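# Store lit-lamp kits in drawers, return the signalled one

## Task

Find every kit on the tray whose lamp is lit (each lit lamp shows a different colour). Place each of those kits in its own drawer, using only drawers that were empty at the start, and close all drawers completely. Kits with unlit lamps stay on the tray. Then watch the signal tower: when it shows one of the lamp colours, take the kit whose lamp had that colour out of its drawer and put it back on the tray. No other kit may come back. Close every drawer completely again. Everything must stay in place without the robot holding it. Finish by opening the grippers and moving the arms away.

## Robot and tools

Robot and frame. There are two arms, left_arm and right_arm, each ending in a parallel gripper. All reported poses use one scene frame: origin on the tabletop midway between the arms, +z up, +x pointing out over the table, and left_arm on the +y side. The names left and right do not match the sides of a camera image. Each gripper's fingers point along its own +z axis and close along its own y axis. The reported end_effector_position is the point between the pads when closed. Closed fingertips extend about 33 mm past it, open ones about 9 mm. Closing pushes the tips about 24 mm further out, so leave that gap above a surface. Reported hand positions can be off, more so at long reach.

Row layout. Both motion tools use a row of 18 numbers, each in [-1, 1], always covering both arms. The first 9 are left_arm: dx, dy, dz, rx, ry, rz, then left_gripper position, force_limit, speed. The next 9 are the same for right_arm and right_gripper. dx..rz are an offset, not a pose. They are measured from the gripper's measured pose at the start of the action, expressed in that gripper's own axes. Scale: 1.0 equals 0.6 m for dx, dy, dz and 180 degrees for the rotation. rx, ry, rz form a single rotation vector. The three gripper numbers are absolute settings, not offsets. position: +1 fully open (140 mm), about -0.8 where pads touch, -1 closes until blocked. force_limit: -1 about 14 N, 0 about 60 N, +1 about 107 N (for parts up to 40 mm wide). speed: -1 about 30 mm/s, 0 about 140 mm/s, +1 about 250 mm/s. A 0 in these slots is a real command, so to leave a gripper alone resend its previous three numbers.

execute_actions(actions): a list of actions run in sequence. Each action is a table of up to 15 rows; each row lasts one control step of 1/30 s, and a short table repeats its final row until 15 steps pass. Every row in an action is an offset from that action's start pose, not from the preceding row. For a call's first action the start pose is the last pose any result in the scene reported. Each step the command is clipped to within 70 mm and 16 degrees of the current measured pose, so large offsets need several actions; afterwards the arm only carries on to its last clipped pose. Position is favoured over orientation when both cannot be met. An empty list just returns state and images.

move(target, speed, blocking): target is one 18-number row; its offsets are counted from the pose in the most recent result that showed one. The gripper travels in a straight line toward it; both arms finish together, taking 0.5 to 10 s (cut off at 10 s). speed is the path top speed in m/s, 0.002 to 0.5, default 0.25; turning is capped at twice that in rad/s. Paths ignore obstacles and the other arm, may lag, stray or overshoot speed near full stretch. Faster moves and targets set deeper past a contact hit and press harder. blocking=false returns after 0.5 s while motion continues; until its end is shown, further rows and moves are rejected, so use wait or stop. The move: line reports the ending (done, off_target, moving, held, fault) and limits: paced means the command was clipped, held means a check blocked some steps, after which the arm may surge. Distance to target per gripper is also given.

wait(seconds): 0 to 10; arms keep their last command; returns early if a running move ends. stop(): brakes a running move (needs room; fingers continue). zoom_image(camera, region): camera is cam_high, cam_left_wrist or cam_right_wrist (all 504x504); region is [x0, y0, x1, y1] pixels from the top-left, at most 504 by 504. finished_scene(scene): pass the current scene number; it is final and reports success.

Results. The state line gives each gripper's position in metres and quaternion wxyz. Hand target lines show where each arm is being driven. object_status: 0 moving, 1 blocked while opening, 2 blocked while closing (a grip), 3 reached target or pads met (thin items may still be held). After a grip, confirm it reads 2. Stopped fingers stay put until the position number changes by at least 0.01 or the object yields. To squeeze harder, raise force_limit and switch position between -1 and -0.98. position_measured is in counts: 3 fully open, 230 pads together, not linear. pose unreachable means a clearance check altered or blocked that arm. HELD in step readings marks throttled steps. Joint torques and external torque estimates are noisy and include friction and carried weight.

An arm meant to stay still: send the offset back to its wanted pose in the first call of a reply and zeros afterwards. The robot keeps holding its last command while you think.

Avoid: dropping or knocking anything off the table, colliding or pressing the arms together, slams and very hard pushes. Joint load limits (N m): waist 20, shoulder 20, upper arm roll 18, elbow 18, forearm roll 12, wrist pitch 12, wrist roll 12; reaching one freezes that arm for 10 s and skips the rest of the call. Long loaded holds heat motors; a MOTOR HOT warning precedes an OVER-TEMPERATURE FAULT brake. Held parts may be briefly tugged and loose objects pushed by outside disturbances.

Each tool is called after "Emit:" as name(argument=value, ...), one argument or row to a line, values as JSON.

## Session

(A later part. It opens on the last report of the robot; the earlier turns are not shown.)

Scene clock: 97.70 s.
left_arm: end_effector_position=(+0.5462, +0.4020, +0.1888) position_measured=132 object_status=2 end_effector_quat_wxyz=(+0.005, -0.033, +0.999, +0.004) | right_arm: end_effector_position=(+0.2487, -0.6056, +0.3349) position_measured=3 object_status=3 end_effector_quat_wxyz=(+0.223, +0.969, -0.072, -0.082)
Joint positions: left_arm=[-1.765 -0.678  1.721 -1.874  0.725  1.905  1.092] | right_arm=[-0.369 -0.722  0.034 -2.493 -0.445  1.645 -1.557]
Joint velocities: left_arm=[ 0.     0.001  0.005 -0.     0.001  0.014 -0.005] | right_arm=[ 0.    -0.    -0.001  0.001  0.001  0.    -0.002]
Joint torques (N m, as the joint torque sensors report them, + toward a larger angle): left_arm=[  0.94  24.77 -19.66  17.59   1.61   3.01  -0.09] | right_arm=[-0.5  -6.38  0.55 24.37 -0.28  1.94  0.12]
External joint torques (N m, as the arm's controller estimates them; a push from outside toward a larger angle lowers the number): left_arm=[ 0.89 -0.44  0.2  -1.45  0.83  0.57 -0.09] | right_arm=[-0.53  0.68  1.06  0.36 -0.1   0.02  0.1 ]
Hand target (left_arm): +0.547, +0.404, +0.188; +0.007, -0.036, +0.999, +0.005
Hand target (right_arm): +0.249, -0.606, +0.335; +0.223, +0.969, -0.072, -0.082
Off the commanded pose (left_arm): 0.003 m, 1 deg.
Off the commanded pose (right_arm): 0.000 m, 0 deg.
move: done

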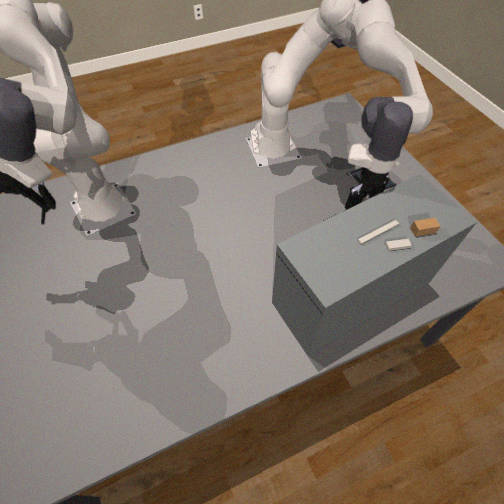

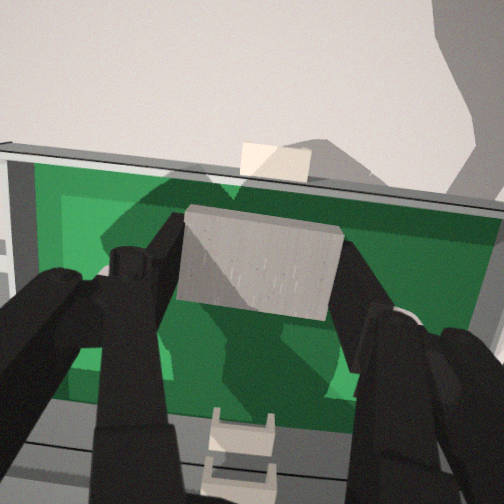

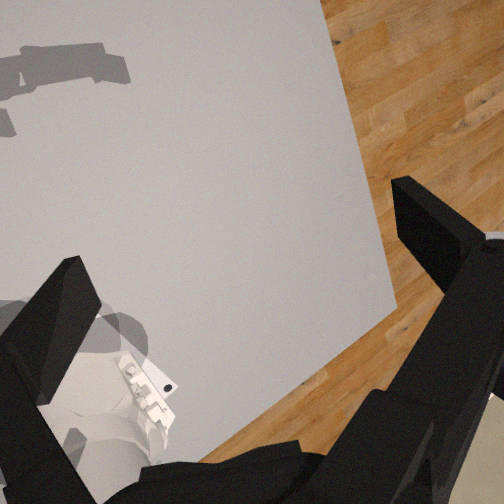

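Emit:
move(
  target=[0,0,0,0,0,0,0.1,0,0,0,0,0,0,0,0,1,0,0],
)

Emit:
move(
  target=[0.02,0,-0.1,0,0,0,0.1,0,0,0,0,0,0,0,0,1,0,0],
  speed=0.15,
)

Emit:
move(
  target=[0.145,0.072,0.02,0,-0.25,0,-0.9,0,0,0,0,0,0,0,0,1,0,0],
  speed=0.4,
)

Emit:
move(
  target=[0.043,0.01,0.081,0,0,0,-0.9,0,0,0,0,0,0,0,0,1,0,0],
  speed=0.15,
)

Emit:
move(
  target=[-0.166,0.005,0.164,0,0,0,-0.9,0,0,0,0,0,0,0,0,1,0,0],
  speed=0.08,
)

Emit:
move(
  target=[0.055,0,-0.055,0,0,0,-0.9,0,0,0,0,0,0,0,0,1,0,0],
  speed=0.15,
)

Scene clock: 102.73 s.
left_arm: end_effector_position=(+0.5468, +0.4018, +0.1887) position_measured=117 object_status=3 end_effector_quat_wxyz=(+0.006, -0.034, +0.999, +0.003) | right_arm: end_effector_position=(+0.2487, -0.6056, +0.3349) position_measured=3 object_status=3 end_effector_quat_wxyz=(+0.223, +0.969, -0.072, -0.082)
Joint positions: left_arm=[-1.765 -0.678  1.721 -1.875  0.725  1.908  1.09 ] | right_arm=[-0.369 -0.722  0.034 -2.493 -0.445  1.645 -1.557]
Joint velocities: left_arm=[ 0.001  0.     0.     0.001 -0.001  0.001  0.   ] | right_arm=[-0.001  0.001 -0.001 -0.     0.001  0.    -0.001]
Joint torques (N m, as the joint torque sensors report them, + toward a larger angle): left_arm=[  0.14  24.2  -21.27  19.44   0.63   2.12   0.24] | right_arm=[-0.54 -6.46  0.56 24.22 -0.33  1.91  0.13]
External joint torques (N m, as the arm's controller estimates them; a push from outside toward a larger angle lowers the number): left_arm=[ 0.15 -1.06 -1.33  0.38 -0.14 -0.34  0.24] | right_arm=[-0.54  0.65  1.1   0.16 -0.15 -0.01  0.11]
Hand target (left_arm): +0.546, +0.402, +0.189; +0.005, -0.033, +0.999, +0.004
Hand target (right_arm): +0.249, -0.606, +0.335; +0.223, +0.969, -0.072, -0.082
Off the commanded pose (left_arm): 0.001 m, 0 deg.
Off the commanded pose (right_arm): 0.000 m, 0 deg.
move: done

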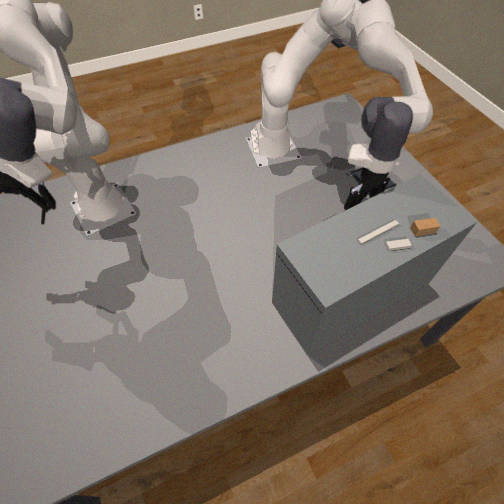

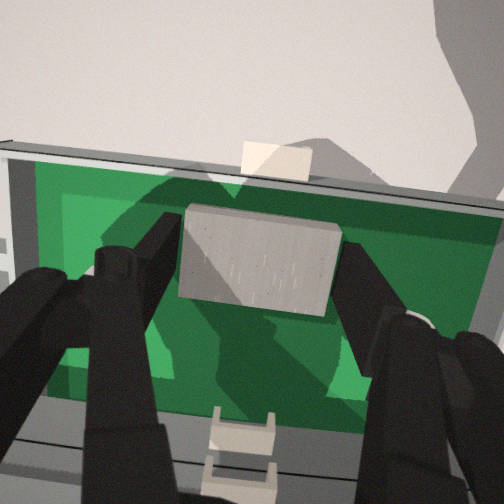

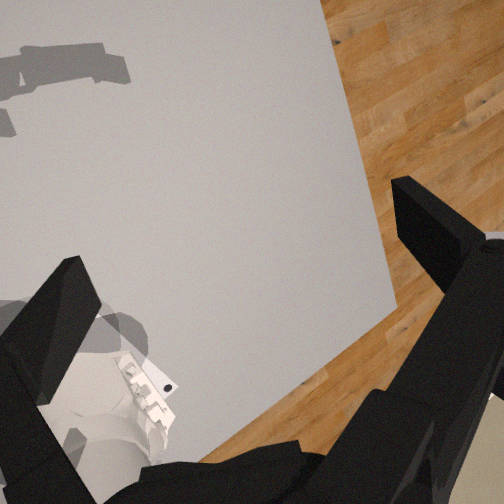

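Scene clock: 103.73 s.
left_arm: end_effector_position=(+0.5350, +0.4012, +0.2477) position_measured=117 object_status=3 end_effector_quat_wxyz=(+0.007, -0.036, +0.999, +0.005) | right_arm: end_effector_position=(+0.2487, -0.6056, +0.3349) position_measured=3 object_status=3 end_effector_quat_wxyz=(+0.223, +0.969, -0.072, -0.082)
Joint positions: left_arm=[-1.677 -0.63   1.591 -1.837  0.665  1.806  1.112] | right_arm=[-0.369 -0.722  0.034 -2.493 -0.445  1.645 -1.557]
Joint velocities: left_arm=[-0.002 -0.002 -0.003  0.001 -0.001 -0.012  0.003] | right_arm=[-0.001 -0.001  0.     0.001 -0.001 -0.     0.001]
Joint torques (N m, as the joint torque sensors report them, + toward a larger angle): left_arm=[  1.44  19.14 -21.64  20.36  -0.14   1.99   0.28] | right_arm=[-0.58 -6.55  0.49 24.34 -0.28  1.93  0.13]
External joint torques (N m, as the arm's controller estimates them; a push from outside toward a larger angle lowers the number): left_arm=[ 1.56 -2.24 -2.61  0.6  -0.95 -0.48  0.28] | right_arm=[-0.52  0.55  1.09  0.27 -0.09  0.02  0.11]
Hand target (left_arm): +0.534, +0.402, +0.248; +0.005, -0.035, +0.999, +0.003
Hand target (right_arm): +0.249, -0.606, +0.335; +0.223, +0.969, -0.072, -0.082
Off the commanded pose (left_arm): 0.001 m, 0 deg.
Off the commanded pose (right_arm): 0.000 m, 0 deg.
move: done

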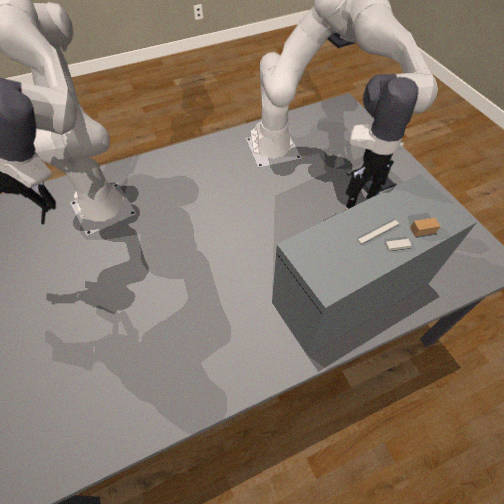

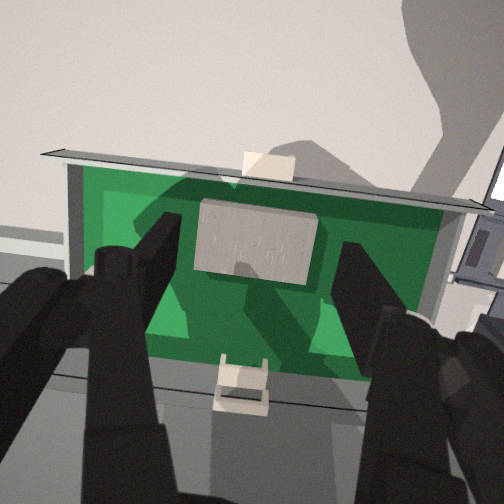

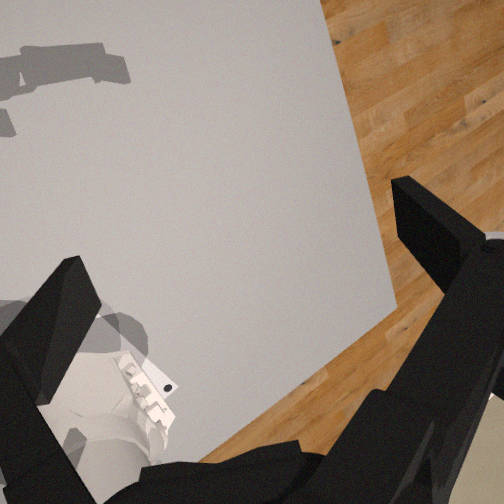

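Scene clock: 106.07 s.
left_arm: end_effector_position=(+0.4459, +0.4455, +0.2304) position_measured=233 object_status=3 end_effector_quat_wxyz=(+0.385, -0.029, +0.922, +0.025) | right_arm: end_effector_position=(+0.2487, -0.6056, +0.3349) position_measured=3 object_status=3 end_effector_quat_wxyz=(+0.223, +0.969, -0.072, -0.082)
Joint positions: left_arm=[-0.59  -0.935  1.107 -2.812  1.696  2.636  0.549] | right_arm=[-0.369 -0.722  0.034 -2.493 -0.445  1.645 -1.557]
Joint velocities: left_arm=[ 0.     0.001 -0.001 -0.001  0.008 -0.    -0.039] | right_arm=[-0.    -0.001  0.001  0.001  0.001  0.     0.   ]
Joint torques (N m, as the joint torque sensors report them, + toward a larger angle): left_arm=[ -0.16   2.27 -15.59  13.72   0.92   2.81  -0.15] | right_arm=[-0.44 -6.43  0.66 24.37 -0.29  1.91  0.1 ]
External joint torques (N m, as the arm's controller estimates them; a push from outside toward a larger angle lowers the number): left_arm=[-0.19 -2.19 -0.28 -2.22  1.03  0.22 -0.13] | right_arm=[-0.45  0.69  1.19  0.28 -0.11 -0.02  0.08]
Hand target (left_arm): +0.446, +0.443, +0.230; +0.386, -0.032, +0.922, +0.021
Hand target (right_arm): +0.249, -0.606, +0.335; +0.223, +0.969, -0.072, -0.082
Off the commanded pose (left_arm): 0.008 m, 1 deg.
Off the commanded pose (right_arm): 0.000 m, 0 deg.
move: off_target (left_arm)

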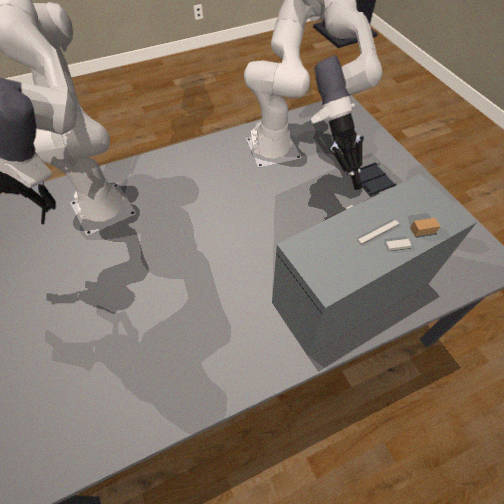

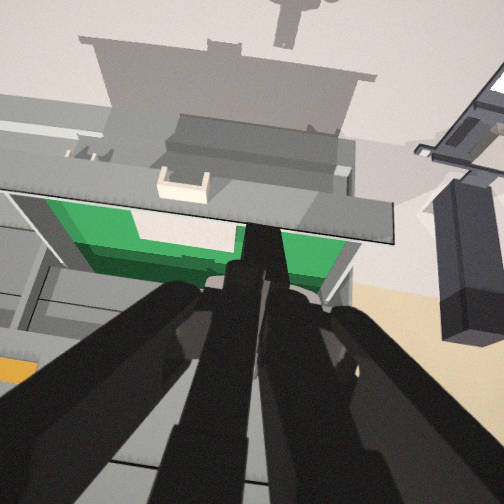

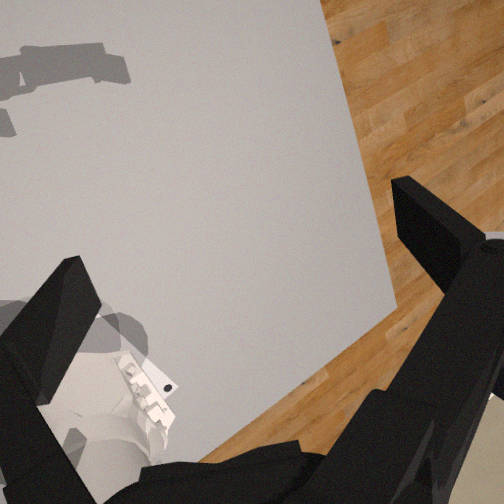

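Scene clock: 107.27 s.
left_arm: end_effector_position=(+0.4625, +0.4532, +0.1791) position_measured=233 object_status=3 end_effector_quat_wxyz=(+0.386, -0.024, +0.922, +0.026) | right_arm: end_effector_position=(+0.2487, -0.6056, +0.3349) position_measured=3 object_status=3 end_effector_quat_wxyz=(+0.223, +0.969, -0.072, -0.082)
Joint positions: left_arm=[-0.775 -0.917  1.349 -2.752  1.99   2.631  0.377] | right_arm=[-0.369 -0.722  0.034 -2.493 -0.445  1.645 -1.557]
Joint velocities: left_arm=[-0.001 -0.005  0.002  0.001  0.009 -0.014 -0.034] | right_arm=[ 0.     0.001 -0.001 -0.     0.001 -0.001  0.001]
Joint torques (N m, as the joint torque sensors report them, + toward a larger angle): left_arm=[ -1.12   4.5  -17.34  11.45   0.87   1.97   0.01] | right_arm=[-0.45 -6.33  0.6  24.31 -0.25  1.92  0.11]
External joint torques (N m, as the arm's controller estimates them; a push from outside toward a larger angle lowers the number): left_arm=[-1.14 -3.01  0.04 -1.25  1.11 -0.34  0.03] | right_arm=[-0.45  0.74  1.16  0.28 -0.07  0.    0.09]
Hand target (left_arm): +0.463, +0.454, +0.178; +0.386, -0.029, +0.922, +0.025
Hand target (right_arm): +0.249, -0.606, +0.335; +0.223, +0.969, -0.072, -0.082
Off the commanded pose (left_arm): 0.001 m, 1 deg.
Off the commanded pose (right_arm): 0.000 m, 0 deg.
move: done

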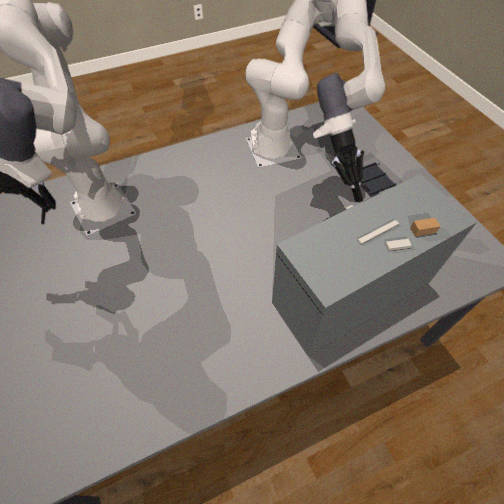

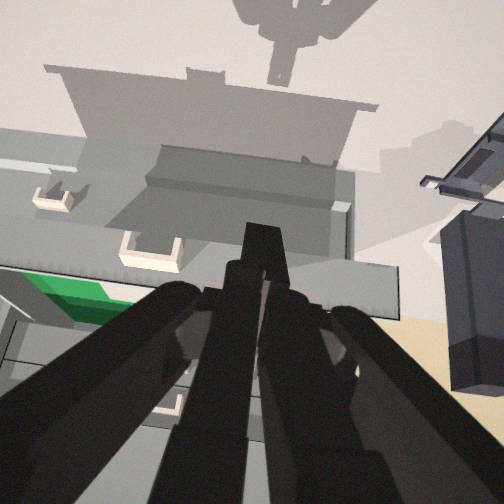

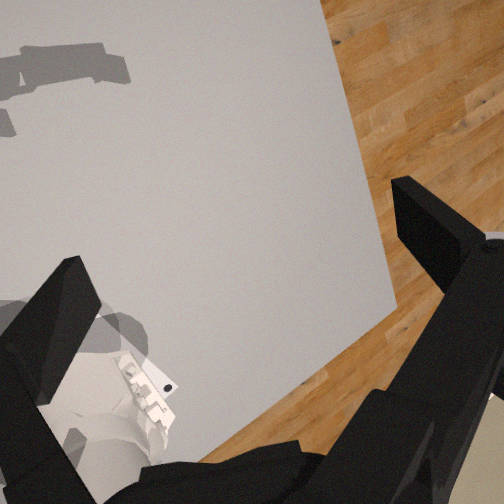

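Scene clock: 109.30 s.
left_arm: end_effector_position=(+0.5969, +0.4618, +0.1840) position_measured=233 object_status=3 end_effector_quat_wxyz=(+0.389, -0.030, +0.921, +0.022) | right_arm: end_effector_position=(+0.2487, -0.6056, +0.3349) position_measured=3 object_status=3 end_effector_quat_wxyz=(+0.223, +0.969, -0.072, -0.082)
Joint positions: left_arm=[-1.292 -0.893  1.62  -2.347  1.936  2.6    0.386] | right_arm=[-0.369 -0.722  0.034 -2.493 -0.445  1.645 -1.557]
Joint velocities: left_arm=[-0.001  0.003  0.001  0.003 -0.015  0.005  0.015] | right_arm=[ 0.     0.     0.002  0.001 -0.001  0.     0.002]
Joint torques (N m, as the joint torque sensors report them, + toward a larger angle): left_arm=[-14.13  14.06 -17.32  22.02   0.24   2.1    0.44] | right_arm=[-0.45 -6.26  0.58 24.33 -0.29  1.91  0.13]
External joint torques (N m, as the arm's controller estimates them; a push from outside toward a larger angle lowers the number): left_arm=[-14.13  -3.15   5.77   8.74   0.37  -0.24   0.46] | right_arm=[-0.47  0.8   1.08  0.26 -0.11 -0.02  0.11]
Hand target (left_arm): +0.603, +0.462, +0.184; +0.389, -0.024, +0.920, +0.024
Hand target (right_arm): +0.249, -0.606, +0.335; +0.223, +0.969, -0.072, -0.082
Off the commanded pose (left_arm): 0.007 m, 1 deg.
Off the commanded pose (right_arm): 0.000 m, 0 deg.
move: off_target (left_arm)

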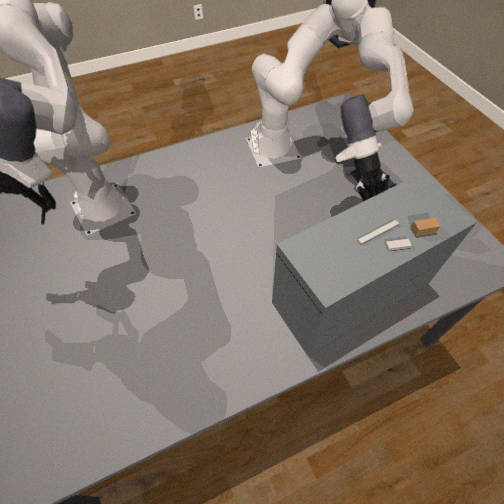

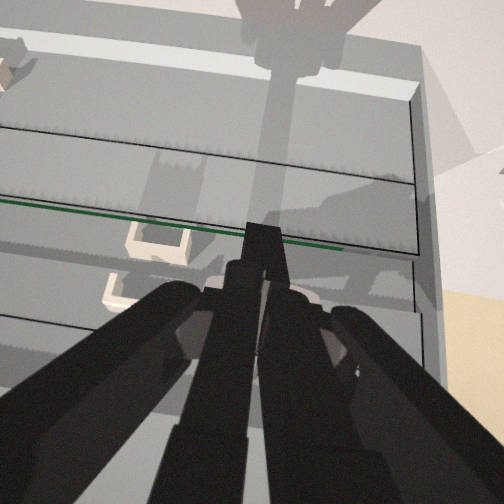

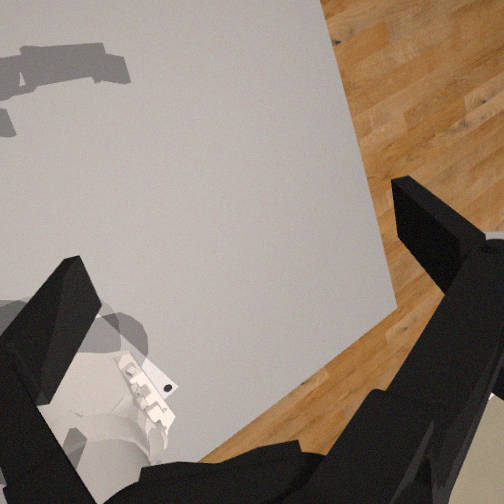

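Scene clock: 110.13 s.
left_arm: end_effector_position=(+0.5506, +0.4602, +0.1821) position_measured=233 object_status=3 end_effector_quat_wxyz=(+0.386, -0.028, +0.922, +0.024) | right_arm: end_effector_position=(+0.2487, -0.6056, +0.3349) position_measured=3 object_status=3 end_effector_quat_wxyz=(+0.223, +0.969, -0.072, -0.082)
Joint positions: left_arm=[-1.125 -0.887  1.529 -2.487  1.961  2.604  0.367] | right_arm=[-0.369 -0.722  0.034 -2.493 -0.445  1.645 -1.557]
Joint velocities: left_arm=[ 0.004 -0.003 -0.005 -0.004  0.001 -0.001 -0.005] | right_arm=[-0.001 -0.    -0.001  0.     0.    -0.001  0.002]
Joint torques (N m, as the joint torque sensors report them, + toward a larger angle): left_arm=[  2.24  10.73 -22.81  11.14   0.85   2.4   -0.03] | right_arm=[-0.35 -6.38  0.57 24.5  -0.32  1.91  0.14]
External joint torques (N m, as the arm's controller estimates them; a push from outside toward a larger angle lowers the number): left_arm=[ 2.28 -2.42 -1.51 -1.93  1.02  0.1  -0.01] | right_arm=[-0.31  0.69  1.17  0.49 -0.13  0.    0.11]
Hand target (left_arm): +0.550, +0.459, +0.183; +0.388, -0.029, +0.921, +0.022
Hand target (right_arm): +0.249, -0.606, +0.335; +0.223, +0.969, -0.072, -0.082
Off the commanded pose (left_arm): 0.002 m, 0 deg.
Off the commanded pose (right_arm): 0.000 m, 0 deg.
move: done

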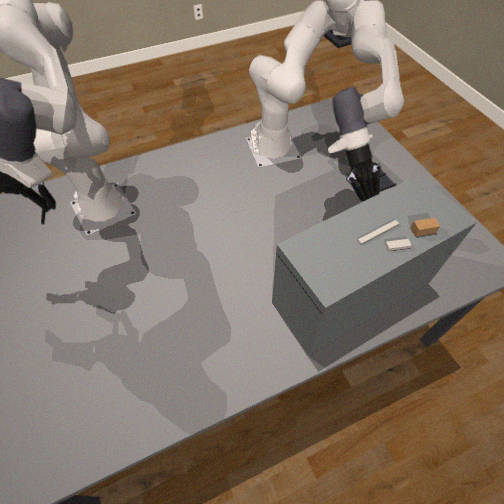

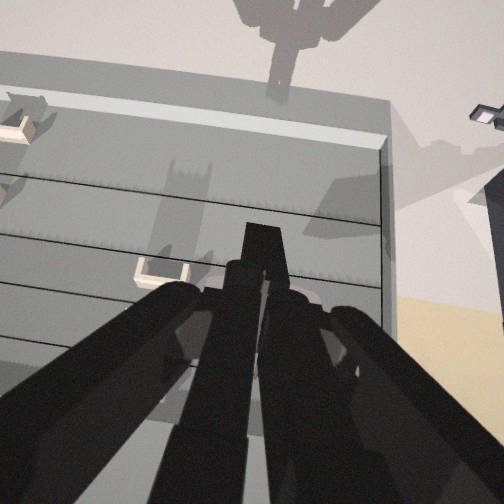

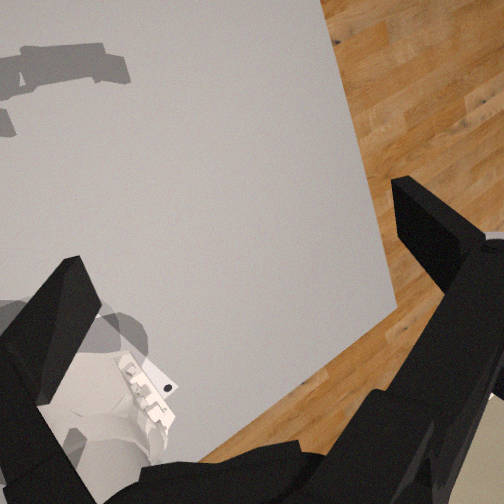

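Emit:
move(
  target=[-0.09,-0.082,-0.074,0,0,0,-0.3,0,0,0,0,0,0,0,0,1,0,0],
  speed=0.2,
)

Emit:
move(
  target=[-0.022,0,0.056,0,0,0,-0.3,0,0,0,0,0,0,0,0,1,0,0],
  speed=0.05,
)

Emit:
move(
  target=[0,0,0,0,0,0,-1,0.3,-0.5,0,0,0,0,0,0,1,0,0],
)

Scene clock: 113.27 s.
left_arm: end_effector_position=(+0.5601, +0.4064, +0.2516) position_measured=167 object_status=3 end_effector_quat_wxyz=(+0.388, -0.030, +0.921, +0.018) | right_arm: end_effector_position=(+0.2487, -0.6056, +0.3349) position_measured=3 object_status=3 end_effector_quat_wxyz=(+0.223, +0.969, -0.072, -0.082)
Joint positions: left_arm=[-1.109 -0.82   1.309 -2.479  1.706  2.545  0.414] | right_arm=[-0.369 -0.722  0.034 -2.493 -0.445  1.645 -1.557]
Joint velocities: left_arm=[ 0.     0.    -0.     0.    -0.014 -0.006  0.026] | right_arm=[ 0.001 -0.     0.001 -0.     0.001 -0.001 -0.   ]
Joint torques (N m, as the joint torque sensors report them, + toward a larger angle): left_arm=[  1.84   7.77 -21.33  17.47  -1.24   1.95   0.29] | right_arm=[-0.53 -6.51  0.48 24.36 -0.26  1.91  0.13]
External joint torques (N m, as the arm's controller estimates them; a push from outside toward a larger angle lowers the number): left_arm=[ 1.81 -0.71 -1.79  0.76 -1.27 -0.45  0.31] | right_arm=[-0.55  0.55  0.99  0.35 -0.08 -0.01  0.11]
Hand target (left_arm): +0.560, +0.409, +0.252; +0.387, -0.028, +0.921, +0.022
Hand target (right_arm): +0.249, -0.606, +0.335; +0.223, +0.969, -0.072, -0.082
Off the commanded pose (left_arm): 0.004 m, 1 deg.
Off the commanded pose (right_arm): 0.000 m, 0 deg.
move: off_target (left_arm)

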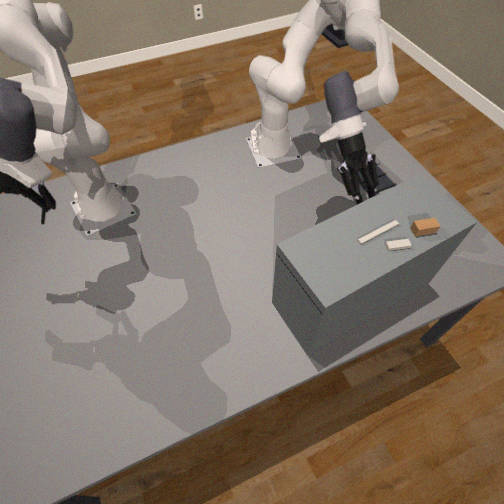

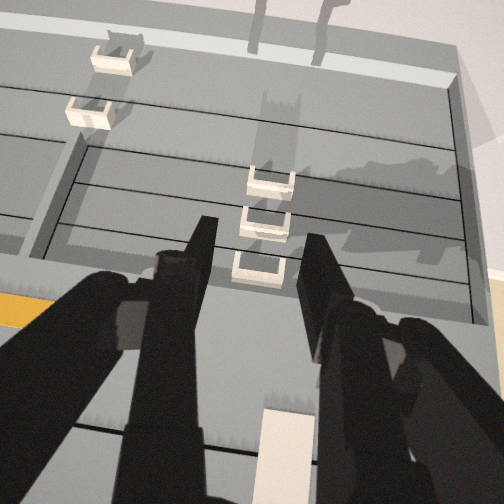

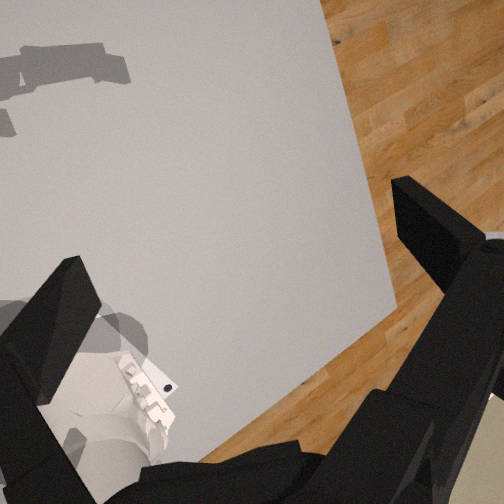

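Scene clock: 114.33 s.
left_arm: end_effector_position=(+0.5920, +0.4082, +0.2372) position_measured=167 object_status=3 end_effector_quat_wxyz=(+0.387, -0.029, +0.921, +0.019) | right_arm: end_effector_position=(+0.2487, -0.6056, +0.3349) position_measured=3 object_status=3 end_effector_quat_wxyz=(+0.223, +0.969, -0.072, -0.082)
Joint positions: left_arm=[-1.259 -0.809  1.438 -2.382  1.751  2.55   0.395] | right_arm=[-0.369 -0.722  0.034 -2.493 -0.445  1.645 -1.557]
Joint velocities: left_arm=[-0.005  0.001  0.003  0.004  0.005  0.    -0.008] | right_arm=[ 0.001  0.001 -0.    -0.001  0.001  0.     0.   ]
Joint torques (N m, as the joint torque sensors report them, + toward a larger angle): left_arm=[ -1.07  10.3  -21.3   17.05   0.95   2.7   -0.04] | right_arm=[-0.47 -6.59  0.69 24.11 -0.3   1.89  0.12]
External joint torques (N m, as the arm's controller estimates them; a push from outside toward a larger angle lowers the number): left_arm=[-1.13 -1.78 -0.35  0.82  0.96  0.33 -0.02] | right_arm=[-0.48  0.33  1.24  0.17 -0.12 -0.03  0.1 ]
Hand target (left_arm): +0.593, +0.408, +0.238; +0.389, -0.030, +0.921, +0.018
Hand target (right_arm): +0.249, -0.606, +0.335; +0.223, +0.969, -0.072, -0.082
Off the commanded pose (left_arm): 0.001 m, 0 deg.
Off the commanded pose (right_arm): 0.000 m, 0 deg.
move: done

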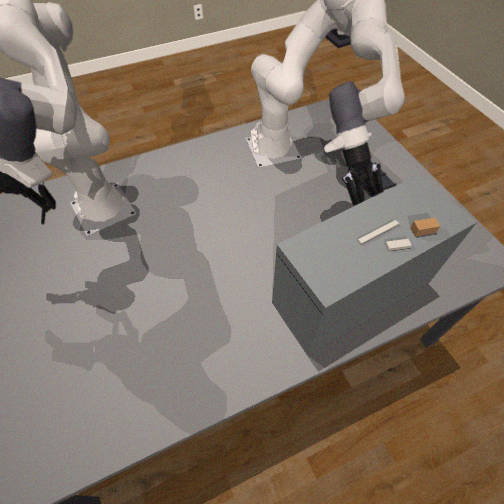

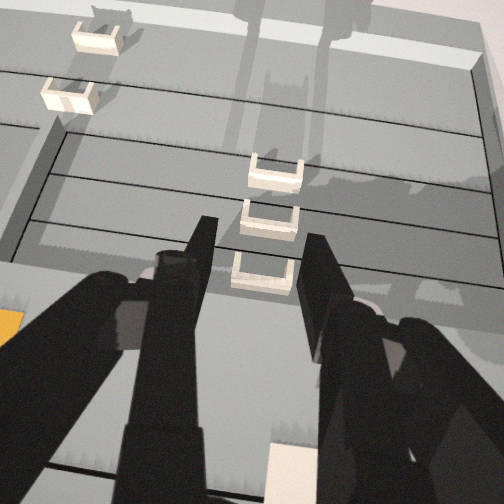

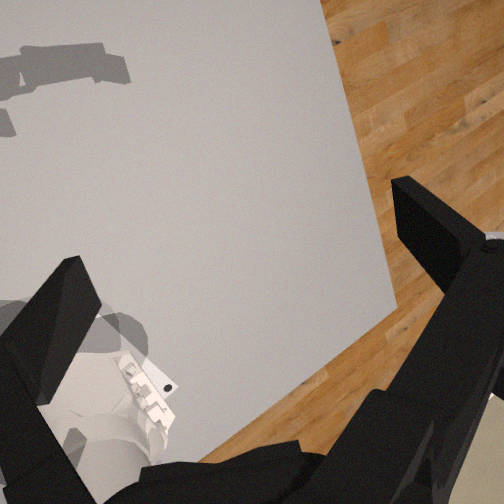

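Scene clock: 114.87 s.
left_arm: end_effector_position=(+0.5923, +0.4114, +0.2373) position_measured=194 object_status=2 end_effector_quat_wxyz=(+0.387, -0.031, +0.921, +0.021) | right_arm: end_effector_position=(+0.2487, -0.6056, +0.3349) position_measured=3 object_status=3 end_effector_quat_wxyz=(+0.223, +0.969, -0.072, -0.082)
Joint positions: left_arm=[-1.256 -0.809  1.439 -2.381  1.751  2.547  0.395] | right_arm=[-0.369 -0.722  0.034 -2.493 -0.445  1.645 -1.557]
Joint velocities: left_arm=[ 0.001 -0.     0.002  0.001  0.001 -0.     0.001] | right_arm=[ 0.001  0.    -0.001  0.001  0.    -0.     0.   ]
Joint torques (N m, as the joint torque sensors report them, + toward a larger angle): left_arm=[ -1.25   9.72 -22.8   14.64   0.09   2.65   0.11] | right_arm=[-0.49 -6.48  0.46 24.48 -0.27  1.89  0.1 ]
External joint torques (N m, as the arm's controller estimates them; a push from outside toward a larger angle lowers the number): left_arm=[-1.46 -2.3  -1.99 -1.66  0.09  0.3   0.13] | right_arm=[-0.49  0.64  1.03  0.36 -0.08 -0.04  0.08]
Hand target (left_arm): +0.592, +0.408, +0.237; +0.387, -0.029, +0.921, +0.019
Hand target (right_arm): +0.249, -0.606, +0.335; +0.223, +0.969, -0.072, -0.082
Off the commanded pose (left_arm): 0.003 m, 0 deg.
Off the commanded pose (right_arm): 0.000 m, 0 deg.
move: done

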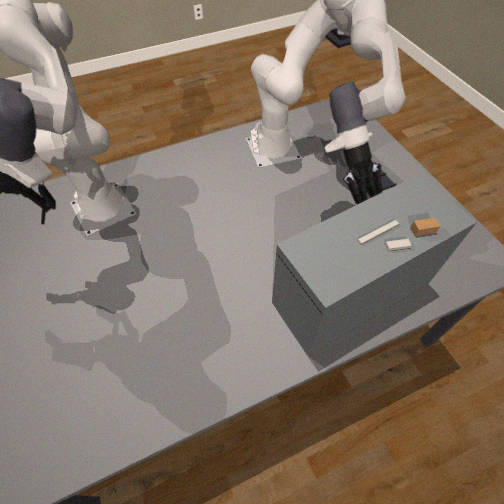

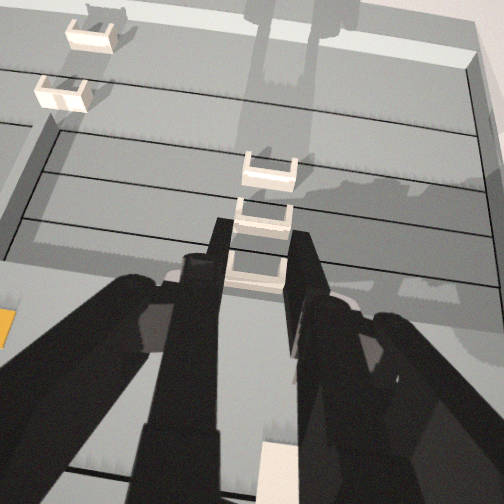

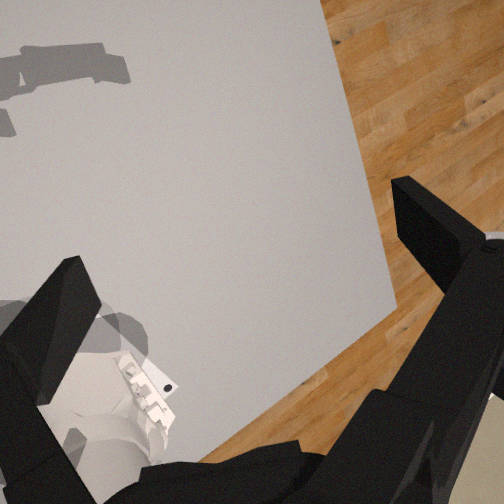

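Emit:
move(
  target=[0.136,-0.005,-0.136,0,0,0,-1,0.3,-0.5,0,0,0,0,0,0,1,0,0],
  speed=0.07,
)

Emit:
move(
  target=[0,0,0,0,0,0,-0.3,0,0,0,0,0,0,0,0,1,0,0],
)

Emit:
move(
  target=[-0.04,0,-0.09,0,0,0,-0.3,0,0,0,0,0,0,0,0,1,0,0],
  speed=0.12,
)

Scene clock: 119.13 s.
left_arm: end_effector_position=(+0.4769, +0.4002, +0.2341) position_measured=194 object_status=2 end_effector_quat_wxyz=(+0.385, -0.031, +0.922, +0.021) | right_arm: end_effector_position=(+0.2487, -0.6056, +0.3349) position_measured=3 object_status=3 end_effector_quat_wxyz=(+0.223, +0.969, -0.072, -0.082)
Joint positions: left_arm=[-0.82  -0.913  1.127 -2.736  1.736  2.528  0.389] | right_arm=[-0.369 -0.722  0.034 -2.493 -0.445  1.645 -1.557]
Joint velocities: left_arm=[ 0.008  0.001 -0.008 -0.005 -0.011 -0.     0.012] | right_arm=[-0.001 -0.    -0.     0.001  0.    -0.    -0.003]
Joint torques (N m, as the joint torque sensors report them, + toward a larger angle): left_arm=[  3.32   2.53 -18.82  16.61  -0.92   2.18   0.27] | right_arm=[-0.44 -6.52  0.49 24.4  -0.3   1.9   0.1 ]
External joint torques (N m, as the arm's controller estimates them; a push from outside toward a larger angle lowers the number): left_arm=[ 3.35 -2.43 -2.37  0.22 -0.98 -0.18  0.29] | right_arm=[-0.42  0.6   1.05  0.3  -0.11 -0.02  0.08]
Hand target (left_arm): +0.477, +0.403, +0.235; +0.385, -0.031, +0.922, +0.022
Hand target (right_arm): +0.249, -0.606, +0.335; +0.223, +0.969, -0.072, -0.082
Off the commanded pose (left_arm): 0.002 m, 0 deg.
Off the commanded pose (right_arm): 0.000 m, 0 deg.
move: done

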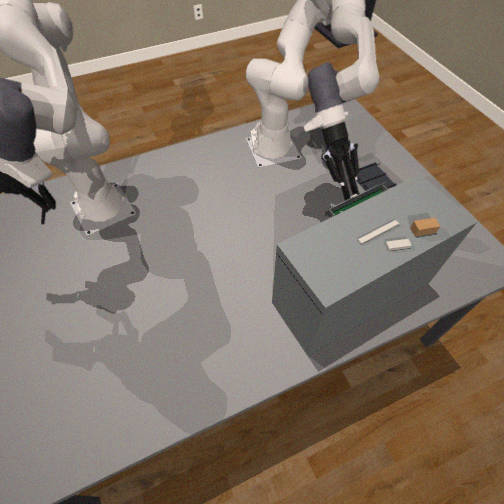

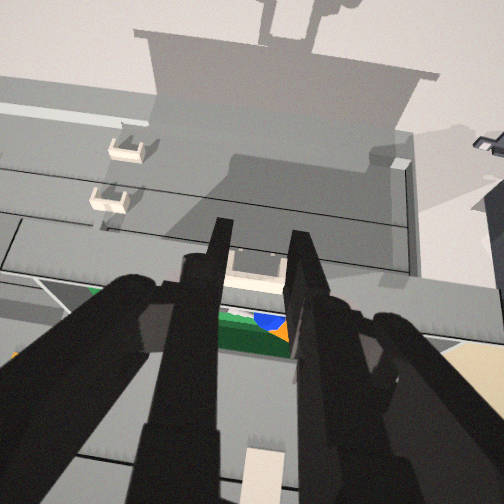

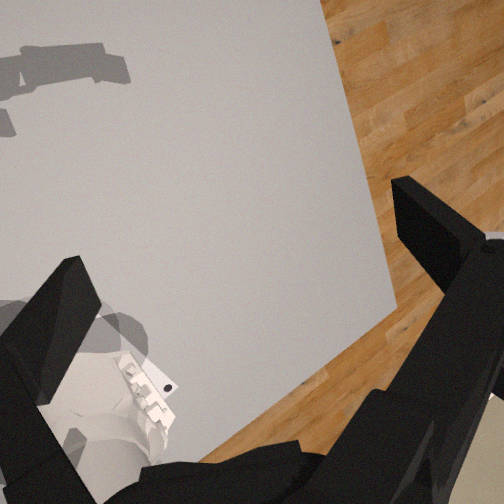

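Scene clock: 119.63 s.
left_arm: end_effector_position=(+0.4768, +0.4001, +0.2339) position_measured=167 object_status=3 end_effector_quat_wxyz=(+0.384, -0.031, +0.922, +0.021) | right_arm: end_effector_position=(+0.2487, -0.6056, +0.3349) position_measured=3 object_status=3 end_effector_quat_wxyz=(+0.223, +0.969, -0.072, -0.082)
Joint positions: left_arm=[-0.82  -0.913  1.127 -2.736  1.736  2.528  0.389] | right_arm=[-0.369 -0.722  0.034 -2.493 -0.445  1.645 -1.557]
Joint velocities: left_arm=[-0.     0.001  0.001  0.001  0.001 -0.001  0.001] | right_arm=[ 0.001  0.001  0.001  0.     0.     0.001 -0.002]
Joint torques (N m, as the joint torque sensors report them, + toward a larger angle): left_arm=[ -0.13   3.87 -18.36  15.89   0.02   2.39   0.  ] | right_arm=[-0.6  -6.51  0.48 24.29 -0.27  1.93  0.1 ]
External joint torques (N m, as the arm's controller estimates them; a push from outside toward a larger angle lowers the number): left_arm=[-0.11 -1.09 -1.88 -0.47 -0.03  0.03  0.02] | right_arm=[-0.61  0.57  1.03  0.23 -0.09  0.01  0.08]
Hand target (left_arm): +0.477, +0.400, +0.234; +0.385, -0.031, +0.922, +0.021
Hand target (right_arm): +0.249, -0.606, +0.335; +0.223, +0.969, -0.072, -0.082
Off the commanded pose (left_arm): 0.000 m, 0 deg.
Off the commanded pose (right_arm): 0.000 m, 0 deg.
move: done

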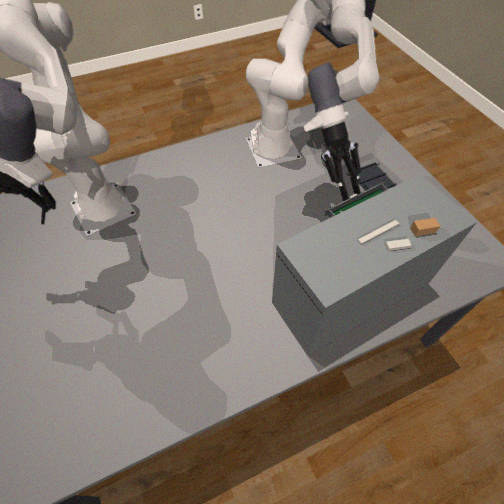

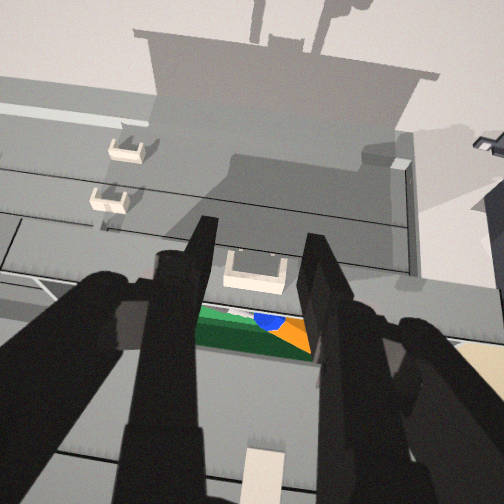

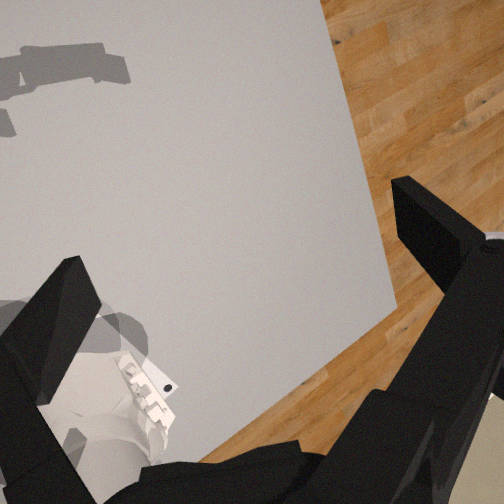

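Scene clock: 120.87 s.
left_arm: end_effector_position=(+0.4561, +0.3989, +0.2899) position_measured=167 object_status=3 end_effector_quat_wxyz=(+0.385, -0.037, +0.922, +0.018) | right_arm: end_effector_position=(+0.2487, -0.6056, +0.3349) position_measured=3 object_status=3 end_effector_quat_wxyz=(+0.223, +0.969, -0.072, -0.082)
Joint positions: left_arm=[-0.705 -1.027  0.927 -2.768  1.485  2.437  0.558] | right_arm=[-0.369 -0.722  0.034 -2.493 -0.445  1.645 -1.557]
Joint velocities: left_arm=[-0.001 -0.002 -0.001  0.001 -0.003 -0.007  0.036] | right_arm=[ 0.001 -0.    -0.001 -0.001 -0.    -0.001 -0.001]
Joint torques (N m, as the joint torque sensors report them, + toward a larger angle): left_arm=[  1.71   2.66 -18.28  17.15  -0.91   2.23   0.23] | right_arm=[-0.64 -6.56  0.41 24.33 -0.29  1.89  0.11]
External joint torques (N m, as the arm's controller estimates them; a push from outside toward a larger angle lowers the number): left_arm=[ 1.81 -2.14 -2.65 -1.16 -1.3  -0.43  0.25] | right_arm=[-0.67  0.52  0.94  0.28 -0.11 -0.03  0.09]
Hand target (left_arm): +0.455, +0.399, +0.289; +0.383, -0.032, +0.923, +0.020
Hand target (right_arm): +0.249, -0.606, +0.335; +0.223, +0.969, -0.072, -0.082
Off the commanded pose (left_arm): 0.002 m, 1 deg.
Off the commanded pose (right_arm): 0.000 m, 0 deg.
move: done

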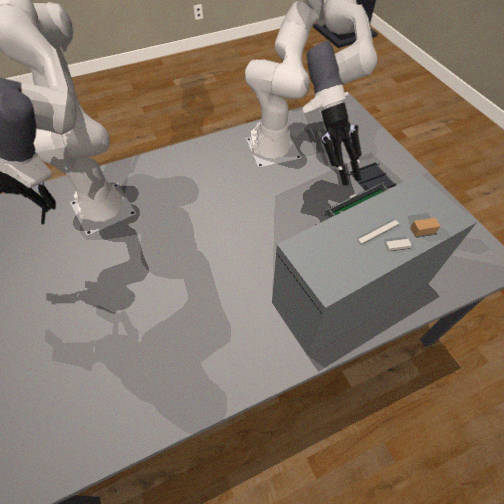

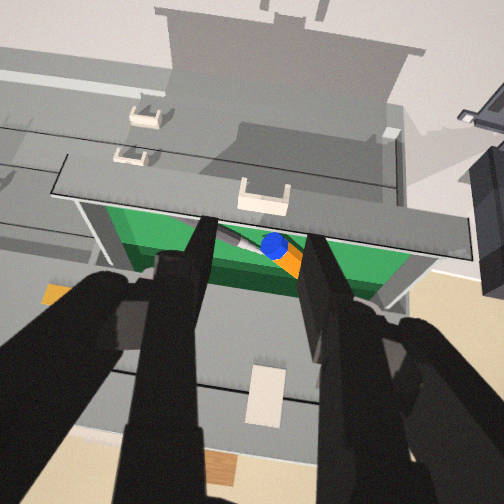

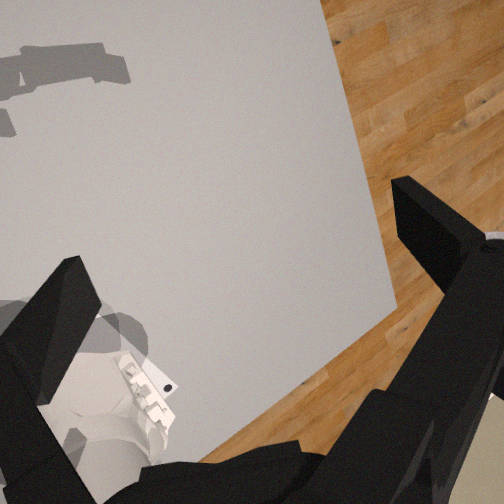

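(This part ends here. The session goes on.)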